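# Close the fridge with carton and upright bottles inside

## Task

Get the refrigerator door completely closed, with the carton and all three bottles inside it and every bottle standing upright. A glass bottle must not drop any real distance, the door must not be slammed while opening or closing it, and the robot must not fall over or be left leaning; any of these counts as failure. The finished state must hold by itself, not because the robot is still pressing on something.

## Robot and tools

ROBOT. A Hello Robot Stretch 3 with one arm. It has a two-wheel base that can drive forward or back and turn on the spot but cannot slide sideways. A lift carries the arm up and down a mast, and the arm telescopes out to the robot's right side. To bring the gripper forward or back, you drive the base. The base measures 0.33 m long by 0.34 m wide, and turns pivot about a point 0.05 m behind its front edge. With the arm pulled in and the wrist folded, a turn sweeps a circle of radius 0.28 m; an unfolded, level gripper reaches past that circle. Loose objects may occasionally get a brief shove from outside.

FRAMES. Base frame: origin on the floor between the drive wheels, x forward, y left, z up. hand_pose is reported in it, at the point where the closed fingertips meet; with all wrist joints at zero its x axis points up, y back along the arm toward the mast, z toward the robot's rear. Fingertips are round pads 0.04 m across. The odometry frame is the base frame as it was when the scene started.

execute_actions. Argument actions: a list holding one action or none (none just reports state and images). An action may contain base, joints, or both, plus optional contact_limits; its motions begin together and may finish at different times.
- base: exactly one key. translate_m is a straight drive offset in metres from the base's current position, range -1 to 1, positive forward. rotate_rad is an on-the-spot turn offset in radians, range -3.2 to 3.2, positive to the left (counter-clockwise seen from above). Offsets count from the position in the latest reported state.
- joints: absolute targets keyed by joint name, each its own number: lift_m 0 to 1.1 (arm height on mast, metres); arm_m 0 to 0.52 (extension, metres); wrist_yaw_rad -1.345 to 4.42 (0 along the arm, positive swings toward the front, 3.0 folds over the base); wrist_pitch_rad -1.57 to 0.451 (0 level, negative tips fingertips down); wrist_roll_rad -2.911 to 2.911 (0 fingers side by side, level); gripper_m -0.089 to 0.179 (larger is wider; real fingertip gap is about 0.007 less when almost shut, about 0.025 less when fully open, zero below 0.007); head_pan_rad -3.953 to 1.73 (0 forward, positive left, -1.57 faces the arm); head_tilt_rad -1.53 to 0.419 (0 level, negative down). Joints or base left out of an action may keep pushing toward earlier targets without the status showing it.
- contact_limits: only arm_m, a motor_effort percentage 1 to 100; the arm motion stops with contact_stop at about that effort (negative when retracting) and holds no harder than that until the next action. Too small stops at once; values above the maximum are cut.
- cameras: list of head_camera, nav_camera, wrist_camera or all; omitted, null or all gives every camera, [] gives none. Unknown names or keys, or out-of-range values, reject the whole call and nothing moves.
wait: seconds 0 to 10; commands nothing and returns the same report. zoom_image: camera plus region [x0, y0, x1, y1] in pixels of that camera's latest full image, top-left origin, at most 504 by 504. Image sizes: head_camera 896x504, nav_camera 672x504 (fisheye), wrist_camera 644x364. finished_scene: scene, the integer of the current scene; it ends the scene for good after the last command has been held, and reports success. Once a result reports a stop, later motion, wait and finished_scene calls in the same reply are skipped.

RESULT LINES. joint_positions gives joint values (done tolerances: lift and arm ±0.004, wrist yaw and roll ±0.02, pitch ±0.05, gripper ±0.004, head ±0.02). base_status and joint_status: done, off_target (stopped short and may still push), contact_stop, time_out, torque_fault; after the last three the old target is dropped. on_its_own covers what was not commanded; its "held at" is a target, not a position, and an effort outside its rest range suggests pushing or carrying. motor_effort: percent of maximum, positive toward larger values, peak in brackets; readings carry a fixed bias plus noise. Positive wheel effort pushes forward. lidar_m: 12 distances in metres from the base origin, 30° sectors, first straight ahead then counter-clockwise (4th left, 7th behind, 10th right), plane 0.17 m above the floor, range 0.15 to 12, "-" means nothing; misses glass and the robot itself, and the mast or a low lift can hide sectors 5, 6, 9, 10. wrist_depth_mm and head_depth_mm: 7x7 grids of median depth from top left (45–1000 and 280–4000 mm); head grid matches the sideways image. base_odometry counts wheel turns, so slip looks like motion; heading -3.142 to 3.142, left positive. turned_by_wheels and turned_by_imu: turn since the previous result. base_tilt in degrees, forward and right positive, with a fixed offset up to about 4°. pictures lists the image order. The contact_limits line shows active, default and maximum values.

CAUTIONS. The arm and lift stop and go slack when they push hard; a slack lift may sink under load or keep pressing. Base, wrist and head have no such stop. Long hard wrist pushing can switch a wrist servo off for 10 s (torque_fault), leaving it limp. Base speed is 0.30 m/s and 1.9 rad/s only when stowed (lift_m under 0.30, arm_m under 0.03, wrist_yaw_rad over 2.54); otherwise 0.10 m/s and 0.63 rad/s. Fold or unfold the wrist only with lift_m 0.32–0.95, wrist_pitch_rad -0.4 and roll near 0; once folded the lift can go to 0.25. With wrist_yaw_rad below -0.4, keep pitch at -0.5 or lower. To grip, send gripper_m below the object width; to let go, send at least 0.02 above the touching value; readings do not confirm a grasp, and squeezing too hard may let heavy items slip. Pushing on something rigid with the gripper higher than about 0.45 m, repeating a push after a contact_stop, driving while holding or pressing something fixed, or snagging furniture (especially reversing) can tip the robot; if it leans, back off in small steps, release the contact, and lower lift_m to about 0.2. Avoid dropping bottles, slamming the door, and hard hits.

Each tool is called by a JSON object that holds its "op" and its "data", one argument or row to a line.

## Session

{"op": "execute_actions", "data": {
  "actions": []
}}

Scene clock: 0.00 s.
base_odometry: x=+0.000 y=+0.000 heading=+0.000 (m, m, rad; odometry frame)
turned_by_wheels: +0.000 (rad since the last result)
turned_by_imu: +0.000 (rad since the last result)
base_tilt: forward=+1.7 right=-2.1 (deg)
lidar_m: 1.42 1.66 2.86 3.08 1.62 1.63 2.32 1.94 1.25 1.68 1.59 1.42
head_depth_mm: 1299 1290 1302 1301 1302 1303 1312 / 1329 1330 1329 1335 1332 1337 1343 / 1364 1358 1359 1364 1362 1365 1372 / 1417 1415 1419 1422 1421 1425 1431 / 1451 1449 1454 1457 1461 1462 1465 / 1484 1498 1498 1500 1497 1507 1504 / 1535 1540 1541 1544 1544 1547 1552
base_status: not commanded
joint_positions: lift_m=+0.311 arm_m=-0.002 wrist_yaw_rad=+2.862 wrist_pitch_rad=-0.485 wrist_roll_rad=+0.012 gripper_m=+0.037 head_pan_rad=+0.016 head_tilt_rad=-0.016
joint_status: not commanded
motor_effort: left_wheel=+0 right_wheel=+0 lift_m=+20 arm_m=+0 wrist_yaw_rad=-1 wrist_pitch_rad=+8 wrist_roll_rad=+0 gripper_m=+1 head_pan_rad=+0 head_tilt_rad=+1 (%)
hand_pose: x=+0.0382 y=+0.0641 z=+0.3094 quat_wxyz=(+0.264, +0.707, +0.071, +0.652) (m; base frame)
wrist_depth_mm: - - - - - - - / - - - - - - - / - 871 884 881 870 888 881 / 670 699 688 700 700 694 693 / 580 - 597 585 581 575 579 / 495 - - 498 500 492 495 / 452 - - 431 433 431 430
pictures: head_camera (sideways: a quarter turn clockwise sets it upright), nav_camera (sideways: a quarter turn counterclockwise sets it upright), wrist_camera
Images, in order (width x height): head_camera 896x504, nav_camera 672x504, wrist_camera 644x364.

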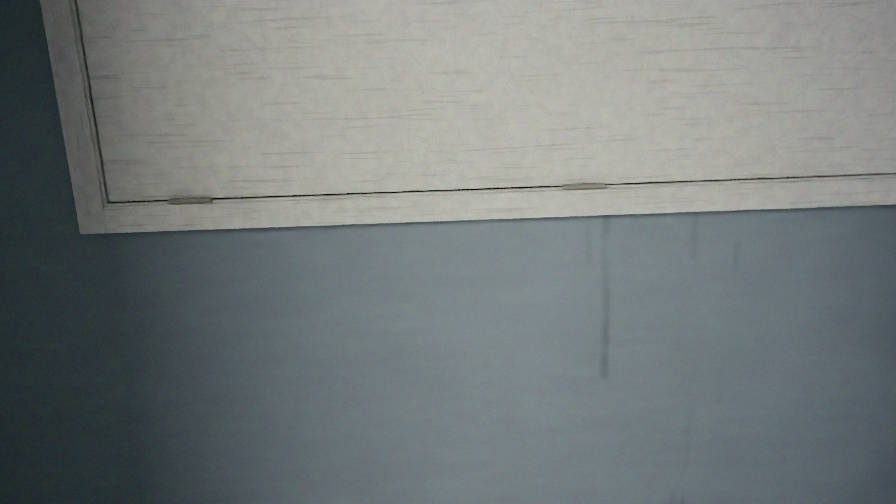

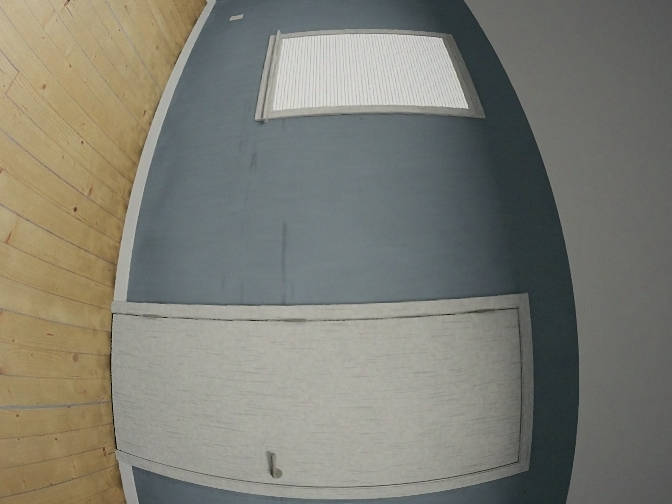

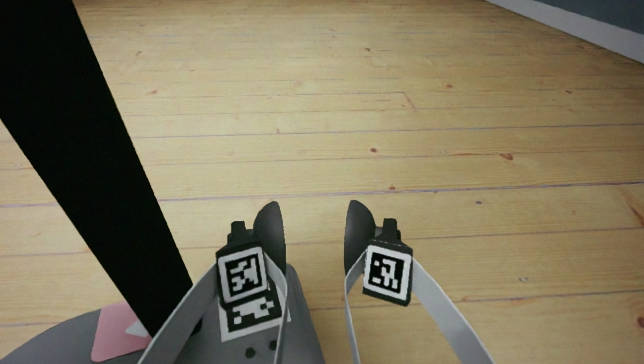

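{"op": "execute_actions", "data": {
  "actions": [
    {"joints":{"head_pan_rad":-2.0,"head_tilt_rad":-0.4}}
  ],
  "cameras": ["nav_camera"]
}}

{"op": "execute_actions", "data": {
  "actions": [
    {"joints":{"head_pan_rad":-3.7}}
  ],
  "cameras": ["nav_camera"]
}}

{"op": "execute_actions", "data": {
  "actions": [
    {"joints":{"head_pan_rad":1.6}}
  ],
  "cameras": ["nav_camera"]
}}

Scene clock: 5.97 s.
base_odometry: x=+0.000 y=+0.000 heading=+0.000 (m, m, rad; odometry frame)
turned_by_wheels: +0.000 (rad since the last result)
turned_by_imu: +0.000 (rad since the last result)
base_tilt: forward=+1.8 right=-2.0 (deg)
lidar_m: 1.42 1.66 2.87 3.08 1.62 1.63 2.33 1.94 1.25 1.67 1.59 1.41
head_depth_mm: 1558 1662 1797 1953 2092 1731 1393 / 1521 1632 1751 1888 2042 1737 1396 / 1483 1585 1709 1810 1988 1751 1395 / 1457 1557 1642 1119 1898 1616 1405 / 1419 1514 1586 1123 1883 1748 1415 / 1386 1480 1553 1128 1837 1767 1407 / 1344 1453 1528 1049 1793 1766 1420
base_status: not commanded
joint_positions: lift_m=+0.311 arm_m=-0.002 wrist_yaw_rad=+2.862 wrist_pitch_rad=-0.485 wrist_roll_rad=+0.012 gripper_m=+0.037 head_pan_rad=-1.993 head_tilt_rad=-0.395
joint_status: all done
motor_effort: left_wheel=+0(0) right_wheel=+0(1) lift_m=+20(20) arm_m=+0(0) wrist_yaw_rad=+0(1) wrist_pitch_rad=+7(7) wrist_roll_rad=+0(0) gripper_m=+0(0) head_pan_rad=-3(34) head_tilt_rad=-1(20) (%)
hand_pose: x=+0.0382 y=+0.0641 z=+0.3094 quat_wxyz=(+0.264, +0.707, +0.071, +0.652) (m; base frame)
wrist_depth_mm: - - - - - - - / - - - - - - - / - 872 858 888 884 889 867 / 677 698 702 697 700 707 703 / 573 - 592 579 599 577 583 / 490 - - 491 492 502 498 / 452 - - 436 436 426 430
pictures: nav_camera (sideways: a quarter turn counterclockwise sets it upright)
Images, in order (width x height): nav_camera 672x504.

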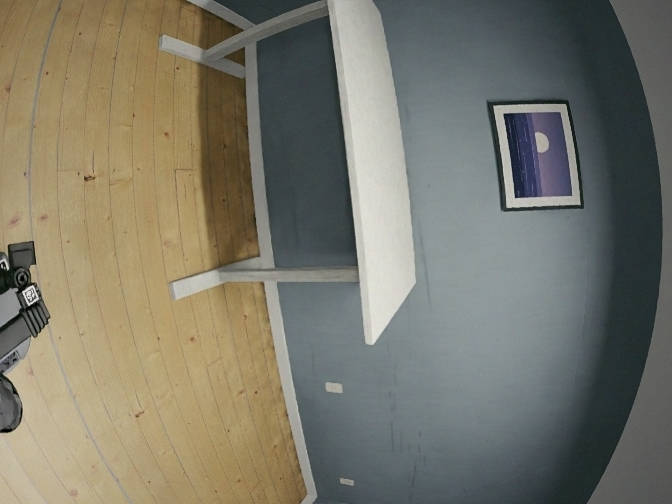

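Scene clock: 7.37 s.
base_odometry: x=+0.000 y=+0.000 heading=+0.000 (m, m, rad; odometry frame)
turned_by_wheels: +0.000 (rad since the last result)
turned_by_imu: +0.000 (rad since the last result)
base_tilt: forward=+1.8 right=-1.9 (deg)
lidar_m: 1.42 1.66 2.87 3.09 1.62 1.62 2.32 1.95 1.25 1.67 1.59 1.41
head_depth_mm: 2378 2538 2743 2918 2307 1735 1438 / 1354 1452 1582 1717 2111 1734 1399 / 1389 1479 1582 1699 1851 1749 1408 / 1416 1522 1623 1767 1905 1761 1411 / 1463 1570 1714 1911 2079 1761 1415 / 1922 2065 2232 2401 2344 1774 1413 / 1910 2028 2145 2305 2366 1757 1422
base_status: not commanded
joint_positions: lift_m=+0.311 arm_m=-0.002 wrist_yaw_rad=+2.862 wrist_pitch_rad=-0.485 wrist_roll_rad=+0.012 gripper_m=+0.037 head_pan_rad=-3.693 head_tilt_rad=-0.395
joint_status: all done
motor_effort: left_wheel=+0(0) right_wheel=+0(0) lift_m=+20(20) arm_m=+0(0) wrist_yaw_rad=+0(1) wrist_pitch_rad=+7(7) wrist_roll_rad=+0(1) gripper_m=+0(1) head_pan_rad=-3(32) head_tilt_rad=-2(2) (%)
hand_pose: x=+0.0382 y=+0.0641 z=+0.3094 quat_wxyz=(+0.264, +0.707, +0.071, +0.652) (m; base frame)
wrist_depth_mm: - - - - - - - / - - - - - - - / - 859 873 872 884 883 874 / 654 702 696 708 700 694 713 / 569 - 593 575 586 588 580 / 491 - - 494 493 489 488 / 454 - - 428 435 431 431
pictures: nav_camera (sideways: a quarter turn counterclockwise sets it upright)
Images, in order (width x height): nav_camera 672x504.

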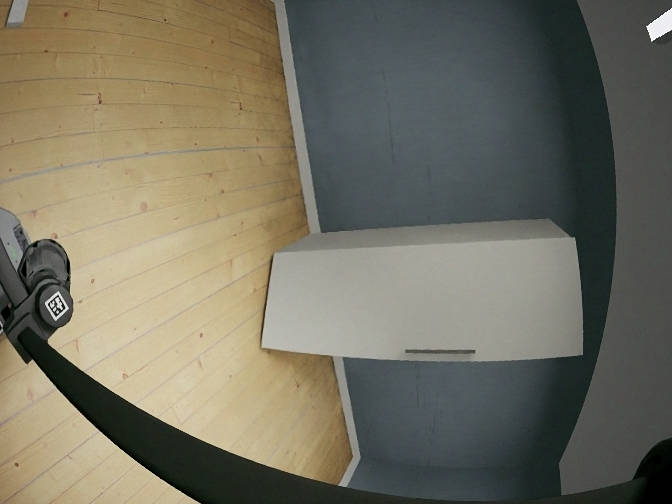

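Scene clock: 10.33 s.
base_odometry: x=+0.000 y=+0.000 heading=+0.000 (m, m, rad; odometry frame)
turned_by_wheels: +0.000 (rad since the last result)
turned_by_imu: +0.000 (rad since the last result)
base_tilt: forward=+1.8 right=-2.0 (deg)
lidar_m: 1.41 1.66 2.87 3.08 1.62 1.63 2.33 1.94 1.25 1.67 1.59 1.41
head_depth_mm: 2512 2678 2872 3038 2316 1742 1390 / 2584 2733 2922 3092 2313 1746 1403 / 2652 2791 3036 3152 2332 1748 1401 / 2653 2874 3076 3257 2345 1749 1403 / 2756 2961 3172 3318 2343 1755 1408 / 2816 3005 3257 3370 2327 1775 1413 / 2894 3095 3326 3519 2372 1765 1424
base_status: not commanded
joint_positions: lift_m=+0.311 arm_m=-0.002 wrist_yaw_rad=+2.862 wrist_pitch_rad=-0.485 wrist_roll_rad=+0.012 gripper_m=+0.037 head_pan_rad=+1.593 head_tilt_rad=-0.395
joint_status: all done
motor_effort: left_wheel=+0(0) right_wheel=+0(0) lift_m=+20(20) arm_m=+0(0) wrist_yaw_rad=-1(0) wrist_pitch_rad=+7(7) wrist_roll_rad=+0(0) gripper_m=+0(1) head_pan_rad=+2(32) head_tilt_rad=-1(1) (%)
hand_pose: x=+0.0382 y=+0.0641 z=+0.3094 quat_wxyz=(+0.264, +0.707, +0.071, +0.652) (m; base frame)
wrist_depth_mm: - - - - - - - / - - - - - - - / - 872 869 873 882 875 885 / 677 693 689 699 688 702 699 / 573 - 597 575 595 575 575 / 491 - - 490 497 500 498 / 453 - - 427 435 430 431
pictures: nav_camera (sideways: a quarter turn counterclockwise sets it upright)
Images, in order (width x height): nav_camera 672x504.

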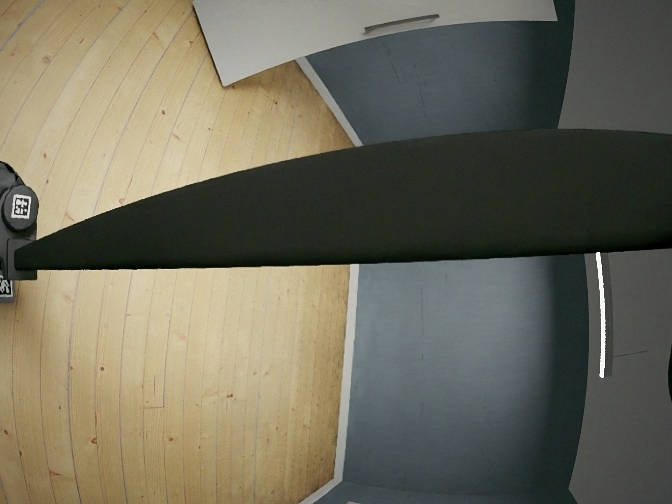

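{"op": "execute_actions", "data": {
  "actions": [
    {"base":{"rotate_rad":2.35},"joints":{"lift_m":0.25,"wrist_yaw_rad":3.0,"wrist_pitch_rad":-0.4,"head_pan_rad":0,"head_tilt_rad":-0.4}}
  ],
  "cameras": ["nav_camera"]
}}

{"op": "execute_actions", "data": {
  "actions": [
    {"base":{"translate_m":0.6}}
  ],
  "cameras": ["nav_camera"]
}}

{"op": "execute_actions", "data": {
  "actions": [
    {"base":{"rotate_rad":1.6},"joints":{"head_pan_rad":-1.57,"head_tilt_rad":-0.5}}
  ],
  "cameras": ["nav_camera","head_camera"]
}}

Scene clock: 24.80 s.
base_odometry: x=+0.000 y=+0.000 heading=+2.350 (m, m, rad; odometry frame)
turned_by_wheels: +2.350 (rad since the last result)
turned_by_imu: +2.289 (rad since the last result)
base_tilt: forward=+1.8 right=-2.1 (deg)
lidar_m: 1.62 1.71 2.39 1.75 1.68 1.59 1.49 1.41 1.48 1.97 3.08 3.16
head_depth_mm: 3040 3266 3502 3382 2309 1740 1398 / 2771 2968 3244 3336 2296 1736 1390 / 2583 2765 2974 3120 2305 1753 1407 / 2399 2558 2713 2878 2142 1755 1398 / 1366 1454 1562 1679 1836 1755 1408 / 1367 1467 1560 1691 1837 1770 1414 / 1367 1455 1560 1689 1901 1772 1426
base_status: done
joint_positions: lift_m=+0.251 arm_m=-0.002 wrist_yaw_rad=+2.997 wrist_pitch_rad=-0.419 wrist_roll_rad=+0.012 gripper_m=+0.037 head_pan_rad=+0.007 head_tilt_rad=-0.396
joint_status: all done
motor_effort: left_wheel=-1(7) right_wheel=+1(8) lift_m=+12(20) arm_m=+0(0) wrist_yaw_rad=+2(3) wrist_pitch_rad=+10(11) wrist_roll_rad=+0(0) gripper_m=+1(0) head_pan_rad=-3(32) head_tilt_rad=-1(2) (%)
hand_pose: x=+0.0111 y=+0.0789 z=+0.2630 quat_wxyz=(+0.198, +0.704, +0.096, +0.675) (m; base frame)
wrist_depth_mm: - - - - - - - / - - - - - - - / 883 - 858 848 858 886 883 / 663 648 660 662 673 669 667 / 539 541 - 567 546 530 538 / 467 - - - 451 455 455 / - - - - 389 388 391
pictures: nav_camera (sideways: a quarter turn counterclockwise sets it upright)
Images, in order (width x height): nav_camera 672x504.

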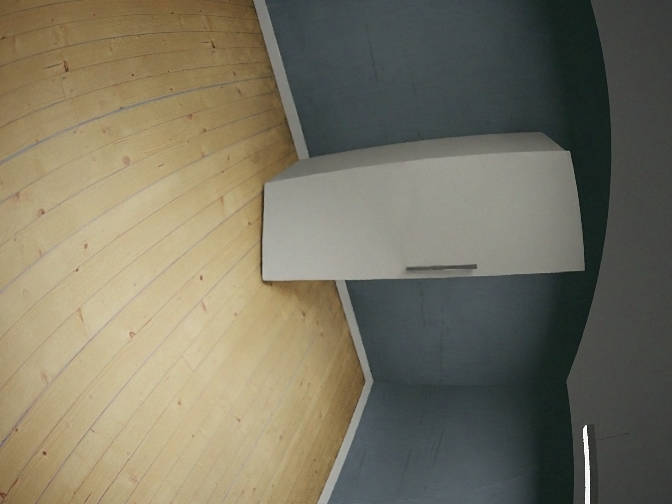

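Scene clock: 28.43 s.
base_odometry: x=-0.422 y=+0.427 heading=+2.350 (m, m, rad; odometry frame)
turned_by_wheels: +0.000 (rad since the last result)
turned_by_imu: -0.002 (rad since the last result)
base_tilt: forward=+1.7 right=-2.2 (deg)
lidar_m: 1.02 1.08 1.86 2.08 1.58 2.04 2.02 1.91 2.00 2.67 2.77 2.68
head_depth_mm: 2345 2539 2809 2980 2296 1734 1394 / 2170 2331 2524 2763 2296 1738 1401 / 2010 2156 2325 2508 2307 1749 1396 / 1884 1977 2115 2271 2125 1277 1357 / 844 903 957 1045 1138 1244 1334 / 844 901 969 1049 1134 1241 1337 / 847 906 974 1049 1139 1246 1336
base_status: done
joint_positions: lift_m=+0.250 arm_m=-0.002 wrist_yaw_rad=+2.997 wrist_pitch_rad=-0.418 wrist_roll_rad=+0.012 gripper_m=+0.037 head_pan_rad=+0.007 head_tilt_rad=-0.396
joint_status: not commanded
motor_effort: left_wheel=-1(7) right_wheel=+2(6) lift_m=+12(12) arm_m=+0(0) wrist_yaw_rad=+1(2) wrist_pitch_rad=+9(9) wrist_roll_rad=+0(0) gripper_m=+0(0) head_pan_rad=-3(3) head_tilt_rad=-1(2) (%)
hand_pose: x=+0.0110 y=+0.0790 z=+0.2631 quat_wxyz=(+0.197, +0.704, +0.096, +0.675) (m; base frame)
wrist_depth_mm: - - - - - - - / - - - - - - - / 846 - 881 875 845 887 857 / 663 651 663 668 673 668 672 / 540 545 - 560 556 544 532 / 469 - - - 456 450 448 / - - - - 393 389 390
pictures: nav_camera (sideways: a quarter turn counterclockwise sets it upright)
Images, in order (width x height): nav_camera 672x504.

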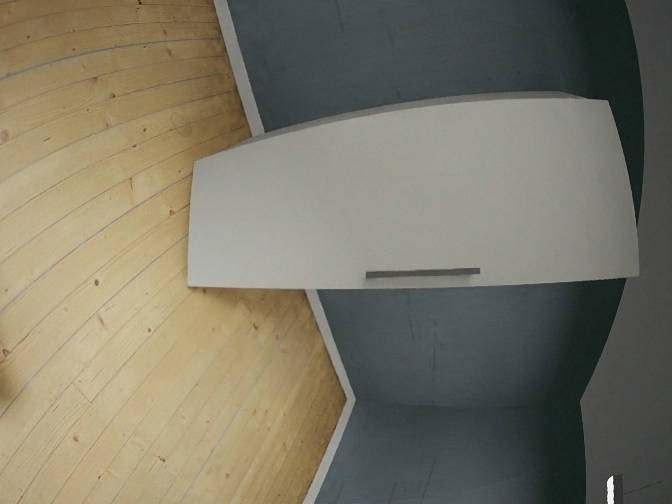

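Scene clock: 30.70 s.
base_odometry: x=-0.422 y=+0.427 heading=-2.333 (m, m, rad; odometry frame)
turned_by_wheels: +1.600 (rad since the last result)
turned_by_imu: +1.557 (rad since the last result)
base_tilt: forward=+1.8 right=-2.1 (deg)
lidar_m: 2.08 1.58 2.05 2.01 1.96 2.00 2.70 2.77 2.64 1.03 1.09 1.87
head_depth_mm: 2291 2543 2817 2758 2016 1579 1297 / 2120 2332 2576 2692 2019 1575 1304 / 1975 2152 2374 2531 2019 1582 1304 / 1822 946 1025 1136 1270 1443 1308 / 844 915 1000 1102 1230 1393 1308 / 844 915 1004 1111 1229 1394 1315 / 847 918 1006 1110 1238 1398 1323
base_status: done
joint_positions: lift_m=+0.250 arm_m=-0.002 wrist_yaw_rad=+2.997 wrist_pitch_rad=-0.418 wrist_roll_rad=+0.012 gripper_m=+0.037 head_pan_rad=-1.563 head_tilt_rad=-0.494
joint_status: all done
motor_effort: left_wheel=-1(8) right_wheel=+1(7) lift_m=+12(12) arm_m=-1(0) wrist_yaw_rad=+2(0) wrist_pitch_rad=+9(9) wrist_roll_rad=+0(0) gripper_m=+1(0) head_pan_rad=-3(34) head_tilt_rad=-2(10) (%)
hand_pose: x=+0.0110 y=+0.0790 z=+0.2631 quat_wxyz=(+0.197, +0.704, +0.096, +0.675) (m; base frame)
wrist_depth_mm: - - - - - - - / - - - - - - - / 878 - 871 862 875 858 879 / 664 646 657 670 668 667 675 / 534 536 - 558 551 538 548 / 467 - - - 455 453 450 / - - - - 389 391 390
pictures: head_camera (sideways: a quarter turn clockwise sets it upright), nav_camera (sideways: a quarter turn counterclockwise sets it upright)
Images, in order (width x height): head_camera 896x504, nav_camera 672x504.

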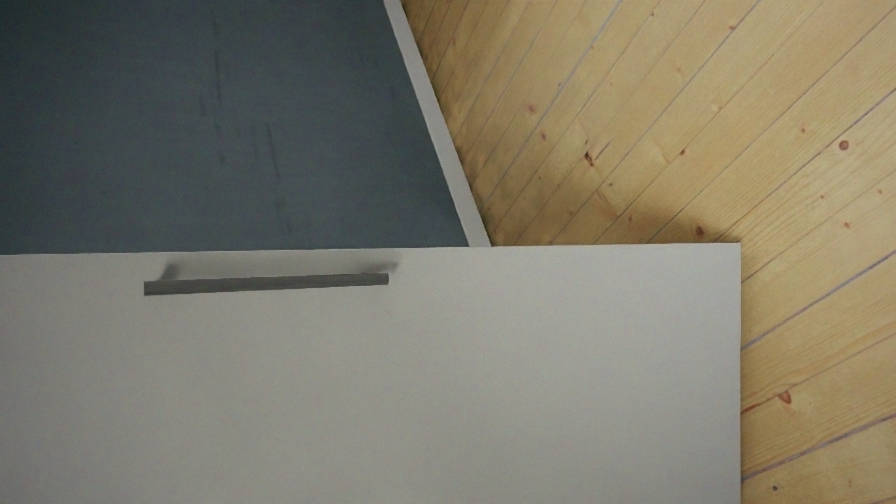

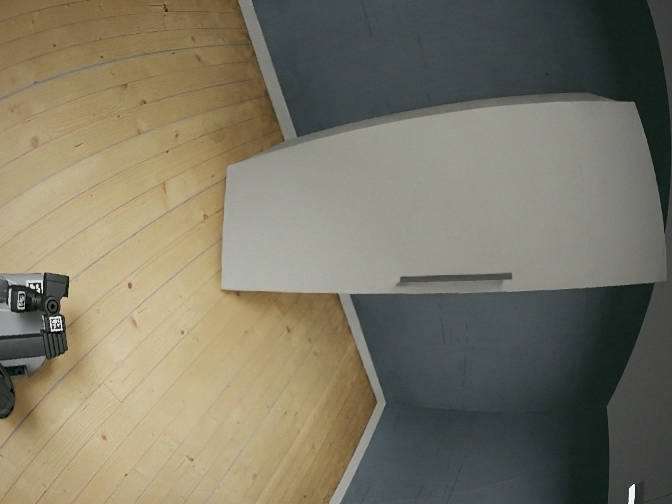

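{"op": "execute_actions", "data": {
  "actions": [
    {"base":{"translate_m":-0.7},"joints":{"head_pan_rad":-1.1}}
  ],
  "cameras": ["nav_camera","head_camera"]
}}

Scene clock: 41.20 s.
base_odometry: x=+0.062 y=+0.933 heading=-2.333 (m, m, rad; odometry frame)
turned_by_wheels: +0.000 (rad since the last result)
turned_by_imu: +0.002 (rad since the last result)
base_tilt: forward=+1.7 right=-2.1 (deg)
lidar_m: 2.70 2.15 2.29 1.65 1.59 1.63 2.20 2.17 2.24 2.28 1.22 1.49
head_depth_mm: 1931 2090 2309 2478 2005 1577 1302 / 1898 2060 2262 2451 2023 1577 1306 / 1875 2031 2225 2415 2018 1581 1310 / 1841 2002 2173 2405 2021 1588 1306 / 1380 1455 1559 1398 1516 1573 1314 / 1009 1087 1212 1357 1563 1592 1316 / 1061 1167 1307 1476 1684 1606 1319
base_status: done
joint_positions: lift_m=+0.250 arm_m=-0.002 wrist_yaw_rad=+2.997 wrist_pitch_rad=-0.418 wrist_roll_rad=+0.012 gripper_m=+0.037 head_pan_rad=-1.107 head_tilt_rad=-0.494
joint_status: all done
motor_effort: left_wheel=-1(8) right_wheel=+1(4) lift_m=+12(12) arm_m=+0(0) wrist_yaw_rad=+2(1) wrist_pitch_rad=+9(9) wrist_roll_rad=+0(0) gripper_m=+0(1) head_pan_rad=+2(24) head_tilt_rad=-2(2) (%)
hand_pose: x=+0.0110 y=+0.0790 z=+0.2632 quat_wxyz=(+0.197, +0.704, +0.096, +0.675) (m; base frame)
wrist_depth_mm: - - - - - - - / - - - - - - - / 864 - 871 859 884 884 892 / 660 647 675 666 664 679 671 / 534 536 - 559 552 546 540 / 469 - - - 453 451 448 / - - - - 393 387 389
pictures: head_camera (sideways: a quarter turn clockwise sets it upright), nav_camera (sideways: a quarter turn counterclockwise sets it upright)
Images, in order (width x height): head_camera 896x504, nav_camera 672x504.

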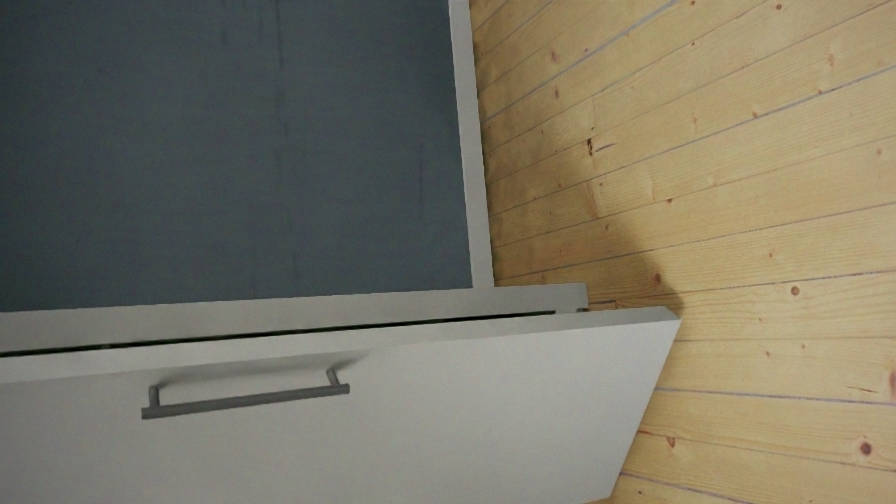

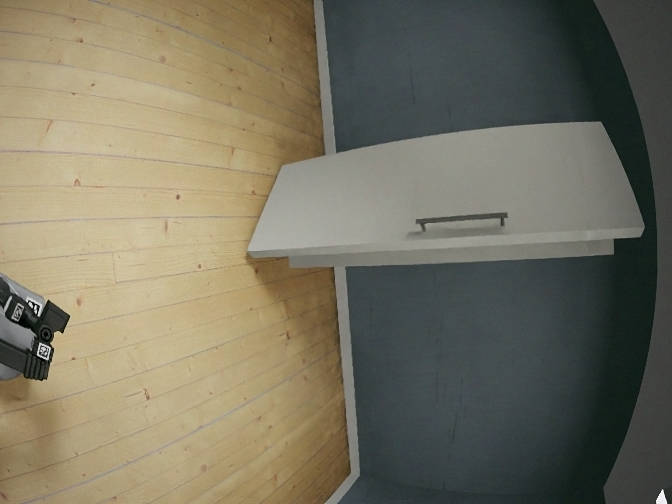

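{"op": "execute_actions", "data": {
  "actions": [
    {"base":{"rotate_rad":-0.19}}
  ],
  "cameras": []
}}

{"op": "execute_actions", "data": {
  "actions": [
    {"base":{"translate_m":0.74},"joints":{"lift_m":0.8,"head_pan_rad":-1.57}}
  ],
  "cameras": []
}}

{"op": "execute_actions", "data": {
  "actions": [
    {"base":{"rotate_rad":0.1},"joints":{"wrist_yaw_rad":0,"gripper_m":0.12}}
  ],
  "cameras": []
}}

{"op": "execute_actions", "data": {
  "actions": [
    {"joints":{"wrist_pitch_rad":0,"lift_m":0.96,"arm_m":0.15}}
  ]
}}

Scene clock: 47.90 s.
base_odometry: x=+0.062 y=+0.933 heading=-2.523 (m, m, rad; odometry frame)
turned_by_wheels: -0.190 (rad since the last result)
turned_by_imu: -0.186 (rad since the last result)
base_tilt: forward=+1.8 right=-2.1 (deg)
lidar_m: 2.60 2.15 2.43 1.76 1.58 1.58 1.89 2.17 2.18 2.45 1.22 1.24
head_depth_mm: 2156 2367 2588 2761 2001 1579 1302 / 2067 2250 2484 2639 2010 1579 1305 / 2009 2173 2357 2562 2030 1588 1306 / 1941 2091 2293 2496 2029 1582 1308 / 1876 2030 2204 2414 2036 1588 1309 / 1822 1955 2107 2267 1888 1545 1310 / 1347 1406 1174 1260 1404 1542 1315
base_status: done
joint_positions: lift_m=+0.250 arm_m=-0.002 wrist_yaw_rad=+2.997 wrist_pitch_rad=-0.418 wrist_roll_rad=+0.012 gripper_m=+0.037 head_pan_rad=-1.107 head_tilt_rad=-0.494
joint_status: not commanded
motor_effort: left_wheel=+2(8) right_wheel=-1(3) lift_m=+12(12) arm_m=+0(0) wrist_yaw_rad=+2(2) wrist_pitch_rad=+9(9) wrist_roll_rad=+0(0) gripper_m=+0(0) head_pan_rad=+2(2) head_tilt_rad=-2(2) (%)
hand_pose: x=+0.0110 y=+0.0790 z=+0.2632 quat_wxyz=(+0.197, +0.704, +0.096, +0.675) (m; base frame)
wrist_depth_mm: - - - - - - - / - - - - - - - / 861 - 878 855 886 858 881 / 659 646 673 659 667 666 667 / 542 529 - 557 547 535 537 / 465 - - - 448 447 453 / - - - - 386 391 390
pictures: none
No camera images: the call's "cameras" was empty. Leave "cameras" out to get every camera's image.

Scene clock: 56.07 s.
base_odometry: x=-0.541 y=+0.504 heading=-2.523 (m, m, rad; odometry frame)
turned_by_wheels: +0.000 (rad since the last result)
turned_by_imu: -0.002 (rad since the last result)
base_tilt: forward=+1.7 right=-2.1 (deg)
lidar_m: 2.01 2.04 1.65 2.29 2.05 2.08 2.48 2.72 2.73 0.89 0.90 1.69
head_depth_mm: 2520 2696 2851 2759 2009 1582 1294 / 2479 2729 2994 2779 2006 1582 1302 / 2215 2417 2664 2734 2018 1585 1307 / 2011 2169 2358 2518 2023 1585 1308 / 1825 1958 2133 2280 1872 1218 1278 / 718 765 832 923 1016 1142 1249 / 702 757 822 901 997 1114 1243
base_status: done
joint_positions: lift_m=+0.799 arm_m=-0.002 wrist_yaw_rad=+2.998 wrist_pitch_rad=-0.418 wrist_roll_rad=+0.012 gripper_m=+0.037 head_pan_rad=-1.563 head_tilt_rad=-0.494
joint_status: all done
motor_effort: left_wheel=+2(10) right_wheel=-1(4) lift_m=+28(28) arm_m=+0(0) wrist_yaw_rad=+1(2) wrist_pitch_rad=+9(9) wrist_roll_rad=+0(0) gripper_m=+0(0) head_pan_rad=-3(25) head_tilt_rad=-1(2) (%)
hand_pose: x=+0.0110 y=+0.0791 z=+0.8122 quat_wxyz=(+0.197, +0.704, +0.096, +0.675) (m; base frame)
wrist_depth_mm: - - - - - - - / - - - - - - - / - - - - - - - / - - - - - - - / - - - - - - - / - - - - - - - / 977 965 943 970 997 960 988
pictures: none
No camera images: the call's "cameras" was empty. Leave "cameras" out to get every camera's image.

Scene clock: 58.57 s.
base_odometry: x=-0.541 y=+0.504 heading=-2.423 (m, m, rad; odometry frame)
turned_by_wheels: +0.100 (rad since the last result)
turned_by_imu: +0.098 (rad since the last result)
base_tilt: forward=+1.7 right=-2.0 (deg)
lidar_m: 2.16 2.04 1.65 2.21 2.08 2.10 2.67 2.72 2.72 0.89 0.92 1.71
head_depth_mm: 2405 2656 2950 2769 2018 1585 1297 / 2187 2393 2649 2758 2007 1579 1302 / 1976 2171 2395 2542 2025 1580 1339 / 1832 1975 2150 2391 1947 1546 1324 / 729 776 843 941 1049 1183 1275 / 718 777 847 934 1037 1167 1281 / 713 769 840 925 1026 1152 1267
base_status: done
joint_positions: lift_m=+0.799 arm_m=-0.002 wrist_yaw_rad=+0.004 wrist_pitch_rad=-0.418 wrist_roll_rad=+0.012 gripper_m=+0.120 head_pan_rad=-1.563 head_tilt_rad=-0.494
joint_status: all done
motor_effort: left_wheel=-2(5) right_wheel=+1(5) lift_m=+28(27) arm_m=+0(0) wrist_yaw_rad=-2(4) wrist_pitch_rad=+9(9) wrist_roll_rad=+0(0) gripper_m=+0(85) head_pan_rad=-3(3) head_tilt_rad=-2(2) (%)
hand_pose: x=-0.0206 y=-0.3674 z=+0.8122 quat_wxyz=(+0.688, +0.147, -0.695, -0.147) (m; base frame)
wrist_depth_mm: 562 570 582 - - - - / 613 625 635 - - - - / 675 693 700 - - - - / 782 753 764 - - - - / - 843 869 - - - - / - - 993 - - - - / - 979 941 956 964 969 957
pictures: none
No camera images: the call's "cameras" was empty. Leave "cameras" out to get every camera's image.

Scene clock: 60.93 s.
base_odometry: x=-0.541 y=+0.504 heading=-2.423 (m, m, rad; odometry frame)
turned_by_wheels: +0.000 (rad since the last result)
turned_by_imu: +0.000 (rad since the last result)
base_tilt: forward=+1.8 right=-2.1 (deg)
lidar_m: 2.16 2.04 1.65 2.22 2.07 2.11 2.67 2.72 2.72 0.89 0.92 1.71
head_depth_mm: 2400 2663 2955 - - 1525 1300 / 2163 2385 2648 - - 1536 1297 / 1987 2157 2371 - - 1533 1303 / 1828 1979 2159 - - 1493 1312 / 727 774 843 941 1049 1185 1276 / 718 778 848 933 1036 1171 1279 / 714 771 842 926 1025 1157 1269
base_status: not commanded
joint_positions: lift_m=+0.959 arm_m=+0.150 wrist_yaw_rad=+0.003 wrist_pitch_rad=-0.021 wrist_roll_rad=+0.012 gripper_m=+0.120 head_pan_rad=-1.563 head_tilt_rad=-0.494
joint_status: all done
motor_effort: left_wheel=-2(1) right_wheel=+2(1) lift_m=+27(27) arm_m=+3(4) wrist_yaw_rad=-2(3) wrist_pitch_rad=+11(11) wrist_roll_rad=+0(0) gripper_m=-1(0) head_pan_rad=-3(3) head_tilt_rad=-3(3) (%)
hand_pose: x=-0.0208 y=-0.5503 z=+1.0688 quat_wxyz=(+0.703, +0.008, -0.711, -0.007) (m; base frame)
wrist_depth_mm: 439 448 450 - - - - / 448 457 465 - - - - / 468 475 482 - - - - / 490 495 492 - - - - / 501 507 517 - - - - / 515 - 537 - - - - / 531 548 565 - - - -
pictures: head_camera (sideways: a quarter turn clockwise sets it upright), nav_camera (sideways: a quarter turn counterclockwise sets it upright), wrist_camera
Images, in order (width x height): head_camera 896x504, nav_camera 672x504, wrist_camera 644x364.

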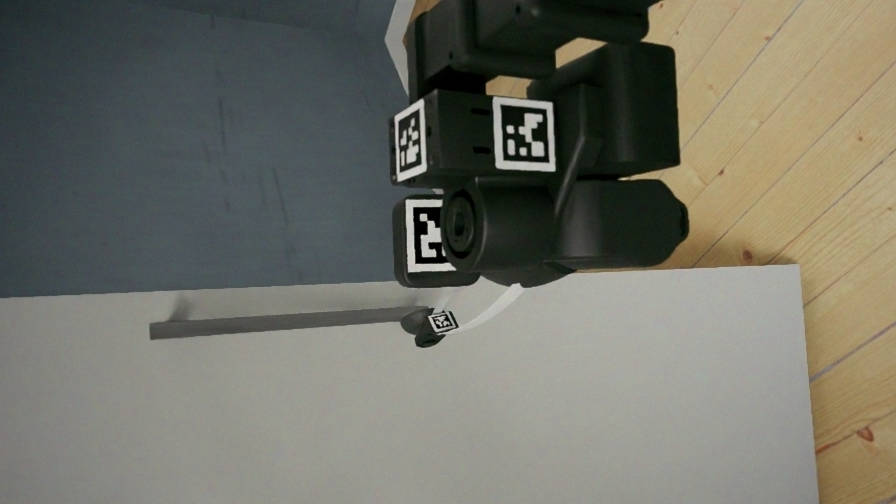

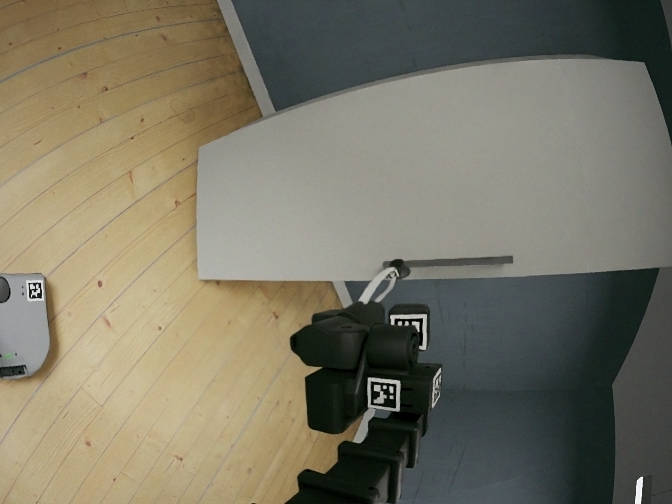

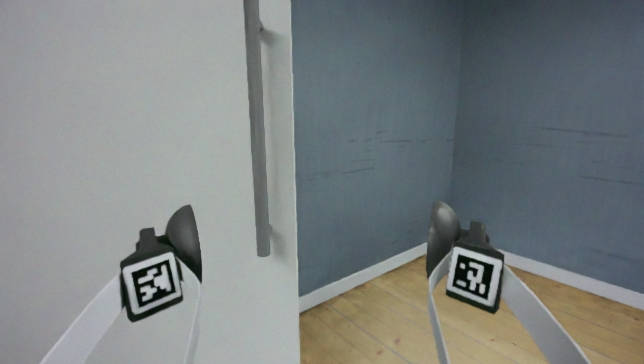

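{"op": "execute_actions", "data": {
  "actions": [
    {"base":{"translate_m":0.085},"joints":{"lift_m":1.03,"arm_m":0.3}}
  ],
  "cameras": ["wrist_camera"]
}}

Scene clock: 65.97 s.
base_odometry: x=-0.605 y=+0.448 heading=-2.423 (m, m, rad; odometry frame)
turned_by_wheels: +0.000 (rad since the last result)
turned_by_imu: -0.001 (rad since the last result)
base_tilt: forward=+1.7 right=-2.1 (deg)
lidar_m: 2.09 1.97 1.60 2.27 2.13 2.16 2.73 2.79 2.65 0.89 0.91 1.65
head_depth_mm: 2309 2572 - 2752 2017 1578 1302 / 2124 2276 2638 2691 2012 1580 1307 / 1921 2053 - 2488 2019 1581 1309 / 726 775 - 962 1056 1196 1291 / 722 779 854 940 1047 1181 1276 / 715 774 845 930 1035 1165 1280 / 710 768 840 923 1025 1150 1270
base_status: done
joint_positions: lift_m=+1.029 arm_m=+0.300 wrist_yaw_rad=+0.002 wrist_pitch_rad=-0.020 wrist_roll_rad=+0.012 gripper_m=+0.120 head_pan_rad=-1.563 head_tilt_rad=-0.494
joint_status: all done
motor_effort: left_wheel=-1(3) right_wheel=+1(5) lift_m=+28(28) arm_m=+3(3) wrist_yaw_rad=-2(2) wrist_pitch_rad=+11(11) wrist_roll_rad=+0(0) gripper_m=+0(0) head_pan_rad=-3(3) head_tilt_rad=-2(2) (%)
hand_pose: x=-0.0208 y=-0.7004 z=+1.1389 quat_wxyz=(+0.703, +0.008, -0.711, -0.007) (m; base frame)
wrist_depth_mm: 302 305 312 315 - - - / 312 318 321 324 - - - / 320 328 330 334 - - - / 337 337 342 347 - - - / 348 350 359 361 - - - / 358 - 372 375 - - - / 369 375 386 389 - - -
pictures: wrist_camera
Images, in order (width x height): wrist_camera 644x364.

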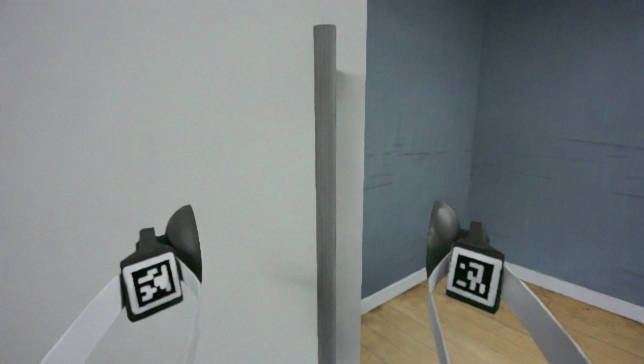

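{"op": "execute_actions", "data": {
  "actions": [
    {"joints":{"arm_m":0.485},"contact_limits":{"arm_m":15}}
  ],
  "cameras": ["wrist_camera"]
}}

{"op": "execute_actions", "data": {
  "actions": [
    {"joints":{"gripper_m":-0.035}}
  ],
  "cameras": ["wrist_camera"]
}}

{"op": "execute_actions", "data": {
  "actions": [
    {"joints":{"arm_m":0.33},"base":{"translate_m":0.04},"contact_limits":{"arm_m":30}}
  ],
  "cameras": ["wrist_camera"]
}}

Scene clock: 76.30 s.
base_odometry: x=-0.605 y=+0.448 heading=-2.423 (m, m, rad; odometry frame)
turned_by_wheels: +0.000 (rad since the last result)
turned_by_imu: +0.000 (rad since the last result)
base_tilt: forward=+1.8 right=-2.1 (deg)
lidar_m: 2.09 1.97 1.60 2.27 2.13 2.15 2.73 2.79 2.64 0.97 0.97 1.66
head_depth_mm: 2316 2549 - 2634 1996 1581 1304 / 2094 2283 2597 2671 2010 1579 1303 / 1931 2050 2345 2502 2015 1584 1311 / 838 871 1008 1089 1218 1377 1303 / 808 877 960 1046 1160 1299 1310 / 787 848 922 1013 1116 1244 1315 / 768 826 895 977 1073 1192 1284
base_status: not commanded
joint_positions: lift_m=+1.029 arm_m=+0.485 wrist_yaw_rad=+0.002 wrist_pitch_rad=-0.021 wrist_roll_rad=+0.012 gripper_m=+0.120 head_pan_rad=-1.563 head_tilt_rad=-0.495
joint_status: all done
motor_effort: left_wheel=-1(3) right_wheel=+1(4) lift_m=+27(28) arm_m=+3(6) wrist_yaw_rad=-2(3) wrist_pitch_rad=+11(13) wrist_roll_rad=+0(1) gripper_m=+1(2) head_pan_rad=-2(3) head_tilt_rad=-2(2) (%)
contact_limits: arm_m 15 (drawing in: default 20, maximum 33; extending or still: default 28, maximum 45)
hand_pose: x=-0.0208 y=-0.8853 z=+1.1387 quat_wxyz=(+0.703, +0.009, -0.711, -0.007) (m; base frame)
wrist_depth_mm: 210 222 237 245 - - - / 216 228 244 253 - - - / 220 235 252 262 - - - / 229 242 261 274 - - - / 236 246 270 284 - - - / 241 - 279 299 - - - / 248 267 290 311 - - -
pictures: wrist_camera
Images, in order (width x height): wrist_camera 644x364.

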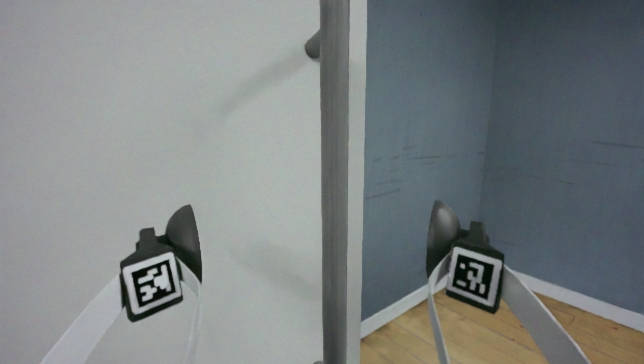

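Scene clock: 78.33 s.
base_odometry: x=-0.605 y=+0.448 heading=-2.423 (m, m, rad; odometry frame)
turned_by_wheels: +0.000 (rad since the last result)
turned_by_imu: +0.000 (rad since the last result)
base_tilt: forward=+1.9 right=-2.1 (deg)
lidar_m: 2.10 1.97 1.60 2.27 2.13 2.15 2.73 2.79 2.64 1.02 1.01 1.66
head_depth_mm: 2328 2592 - 2612 2012 1571 1300 / 2114 2272 2603 2702 2008 1574 1303 / 1922 2071 2366 2510 2024 1583 1305 / 1759 1420 2157 2278 1804 1496 1305 / 898 968 1046 1148 1268 1417 1312 / 853 918 992 1081 1189 1319 1315 / 819 874 947 1024 1114 1228 1287
base_status: not commanded
joint_positions: lift_m=+1.029 arm_m=+0.485 wrist_yaw_rad=+0.002 wrist_pitch_rad=-0.021 wrist_roll_rad=+0.012 gripper_m=-0.034 head_pan_rad=-1.563 head_tilt_rad=-0.495
joint_status: all done
motor_effort: left_wheel=-1(1) right_wheel=+0(1) lift_m=+27(28) arm_m=+3(3) wrist_yaw_rad=-3(2) wrist_pitch_rad=+11(11) wrist_roll_rad=+0(0) gripper_m=-13(92) head_pan_rad=-3(3) head_tilt_rad=-3(2) (%)
hand_pose: x=-0.0208 y=-0.8853 z=+1.1387 quat_wxyz=(+0.703, +0.009, -0.711, -0.007) (m; base frame)
wrist_depth_mm: 265 290 325 369 - - - / 273 299 333 379 - - - / 278 306 342 395 - - - / 286 315 354 410 - - - / 293 322 360 - - - - / 301 331 370 - - - - / 309 342 400 465 - - -
pictures: wrist_camera
Images, in order (width x height): wrist_camera 644x364.

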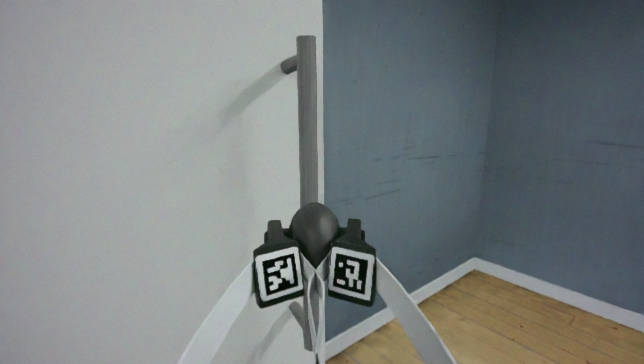

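Scene clock: 80.73 s.
base_odometry: x=-0.635 y=+0.422 heading=-2.423 (m, m, rad; odometry frame)
turned_by_wheels: +0.000 (rad since the last result)
turned_by_imu: +0.000 (rad since the last result)
base_tilt: forward=+1.9 right=-2.1 (deg)
lidar_m: 2.06 1.94 1.57 2.29 2.15 2.18 2.76 2.82 2.60 1.03 1.00 1.63
head_depth_mm: 2290 2541 - 2768 1995 1582 1300 / 2076 2240 2568 2626 2017 1585 1298 / 1897 2026 - 2473 2008 1588 1308 / 1730 1849 - 1302 1445 1540 1309 / 928 1000 1085 1183 1303 1452 1310 / 877 938 1012 1097 1199 1320 1311 / 828 885 948 1024 1113 1218 1285
base_status: done
joint_positions: lift_m=+1.029 arm_m=+0.330 wrist_yaw_rad=+0.002 wrist_pitch_rad=-0.021 wrist_roll_rad=+0.012 gripper_m=-0.034 head_pan_rad=-1.563 head_tilt_rad=-0.495
joint_status: all done
motor_effort: left_wheel=-1(3) right_wheel=+1(6) lift_m=+27(27) arm_m=-3(3) wrist_yaw_rad=-3(2) wrist_pitch_rad=+11(11) wrist_roll_rad=+0(0) gripper_m=-14(13) head_pan_rad=-3(3) head_tilt_rad=-2(3) (%)
contact_limits: arm_m 30 (drawing in: default 20, maximum 33; extending or still: default 28, maximum 45)
hand_pose: x=-0.0208 y=-0.7310 z=+1.1387 quat_wxyz=(+0.703, +0.009, -0.711, -0.007) (m; base frame)
wrist_depth_mm: 370 422 480 574 - - - / 388 431 492 575 - - - / 390 442 505 589 - - - / 401 449 527 603 - - - / 409 466 538 - - - - / 420 479 540 - - - - / 428 484 592 714 - - -
pictures: wrist_camera
Images, in order (width x height): wrist_camera 644x364.

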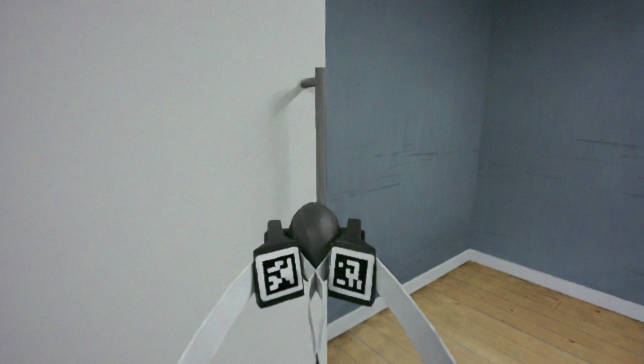

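{"op": "execute_actions", "data": {
  "actions": [
    {"joints":{"arm_m":0.0,"wrist_pitch_rad":-1.2,"head_pan_rad":-1.9},"base":{"translate_m":-0.5}}
  ],
  "cameras": ["nav_camera","head_camera"]
}}

Scene clock: 91.10 s.
base_odometry: x=-0.259 y=+0.751 heading=-2.424 (m, m, rad; odometry frame)
turned_by_wheels: +0.000 (rad since the last result)
turned_by_imu: +0.001 (rad since the last result)
base_tilt: forward=+1.8 right=-2.0 (deg)
lidar_m: 2.44 1.92 2.37 1.98 1.85 1.88 2.38 2.42 2.45 2.05 1.25 1.30
head_depth_mm: 2045 2178 2336 - - - - / 2152 2315 2483 - - - - / 2266 2456 2636 - - - - / 2390 2614 2820 - - - - / 2513 2713 2951 - - - - / 2333 2470 2623 2745 - - - / 2093 2195 2316 2414 - - 1317
base_status: done
joint_positions: lift_m=+1.029 arm_m=+0.000 wrist_yaw_rad=+0.002 wrist_pitch_rad=-1.203 wrist_roll_rad=+0.012 gripper_m=-0.034 head_pan_rad=-1.893 head_tilt_rad=-0.495
joint_status: all done
motor_effort: left_wheel=+0(5) right_wheel=+1(2) lift_m=+27(28) arm_m=-3(7) wrist_yaw_rad=-2(1) wrist_pitch_rad=+1(10) wrist_roll_rad=+0(0) gripper_m=-14(14) head_pan_rad=-3(24) head_tilt_rad=-2(2) (%)
hand_pose: x=-0.0215 y=-0.2149 z=+0.9204 quat_wxyz=(+0.580, +0.399, -0.586, -0.402) (m; base frame)
wrist_depth_mm: - - - - - - - / - - - - - - - / - - - - - - - / - - - - - - - / - - - - - - - / - - - - - - - / - - - - - - -
pictures: head_camera (sideways: a quarter turn clockwise sets it upright), nav_camera (sideways: a quarter turn counterclockwise sets it upright)
Images, in order (width x height): head_camera 896x504, nav_camera 672x504.

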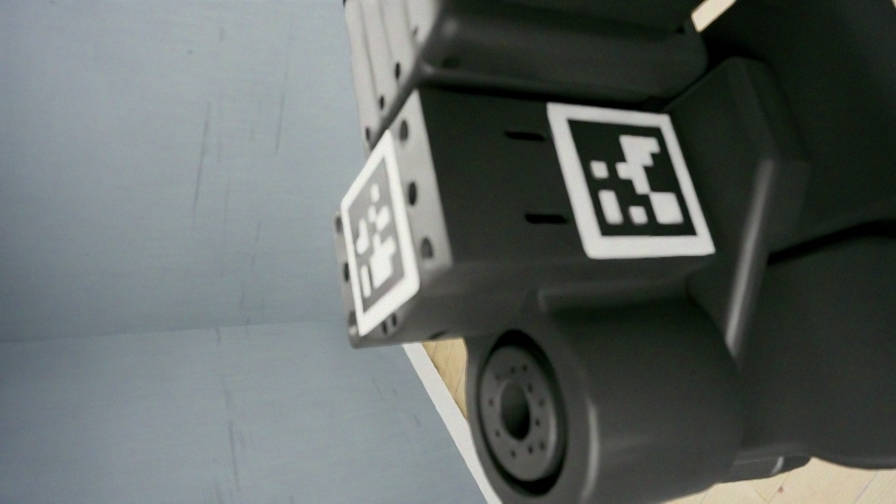

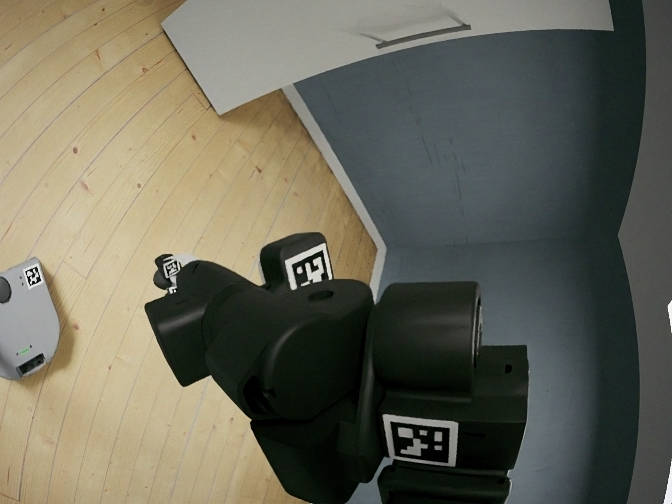

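{"op": "execute_actions", "data": {
  "actions": [
    {"joints":{"lift_m":0.4,"head_pan_rad":-1.15,"head_tilt_rad":-0.35},"base":{"translate_m":-0.3}}
  ],
  "cameras": ["nav_camera","head_camera"]
}}

Scene clock: 100.50 s.
base_odometry: x=-0.033 y=+0.948 heading=-2.424 (m, m, rad; odometry frame)
turned_by_wheels: +0.000 (rad since the last result)
turned_by_imu: +0.001 (rad since the last result)
base_tilt: forward=+1.6 right=-2.2 (deg)
lidar_m: 2.67 2.14 2.48 1.77 1.68 1.70 2.15 2.17 2.21 2.24 1.41 1.45
head_depth_mm: 2018 2141 2293 2460 2436 1799 1434 / 1958 2090 2235 2400 2450 1812 1441 / 1905 2011 2145 2299 2399 1823 1451 / 1847 1955 2087 2229 2363 1818 1446 / 1797 1911 2012 2146 2269 1765 1458 / 1732 1814 1338 1407 1496 1615 1460 / 1142 1214 1294 1376 1472 1582 1462
base_status: done
joint_positions: lift_m=+0.401 arm_m=+0.000 wrist_yaw_rad=+0.002 wrist_pitch_rad=-1.203 wrist_roll_rad=+0.012 gripper_m=-0.034 head_pan_rad=-1.157 head_tilt_rad=-0.359
joint_status: all done
motor_effort: left_wheel=-1(6) right_wheel=+1(0) lift_m=+12(28) arm_m=-3(3) wrist_yaw_rad=-2(2) wrist_pitch_rad=+1(1) wrist_roll_rad=+0(0) gripper_m=-13(14) head_pan_rad=+2(31) head_tilt_rad=+3(13) (%)
hand_pose: x=-0.0215 y=-0.2149 z=+0.2914 quat_wxyz=(+0.580, +0.399, -0.586, -0.402) (m; base frame)
wrist_depth_mm: 495 502 506 509 515 520 519 / 484 486 489 491 502 503 504 / 466 463 478 483 485 483 490 / 451 451 466 468 468 474 479 / 445 452 448 - 454 457 465 / 431 433 438 - 445 450 450 / 415 421 - - - - 437
pictures: head_camera (sideways: a quarter turn clockwise sets it upright), nav_camera (sideways: a quarter turn counterclockwise sets it upright)
Images, in order (width x height): head_camera 896x504, nav_camera 672x504.

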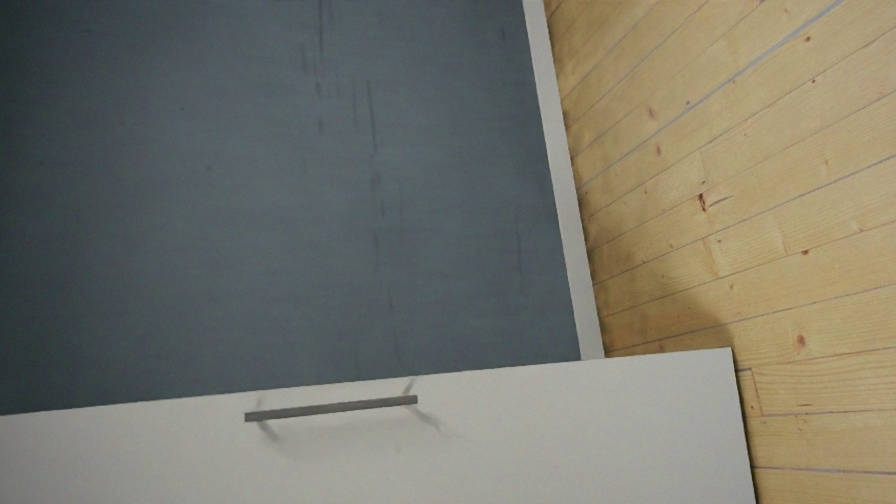

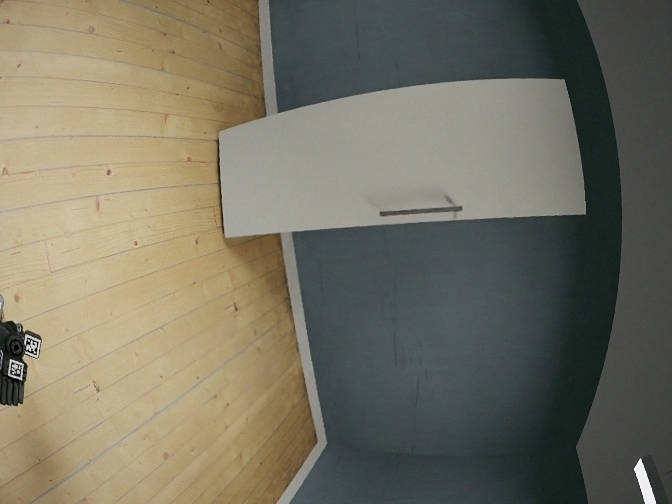

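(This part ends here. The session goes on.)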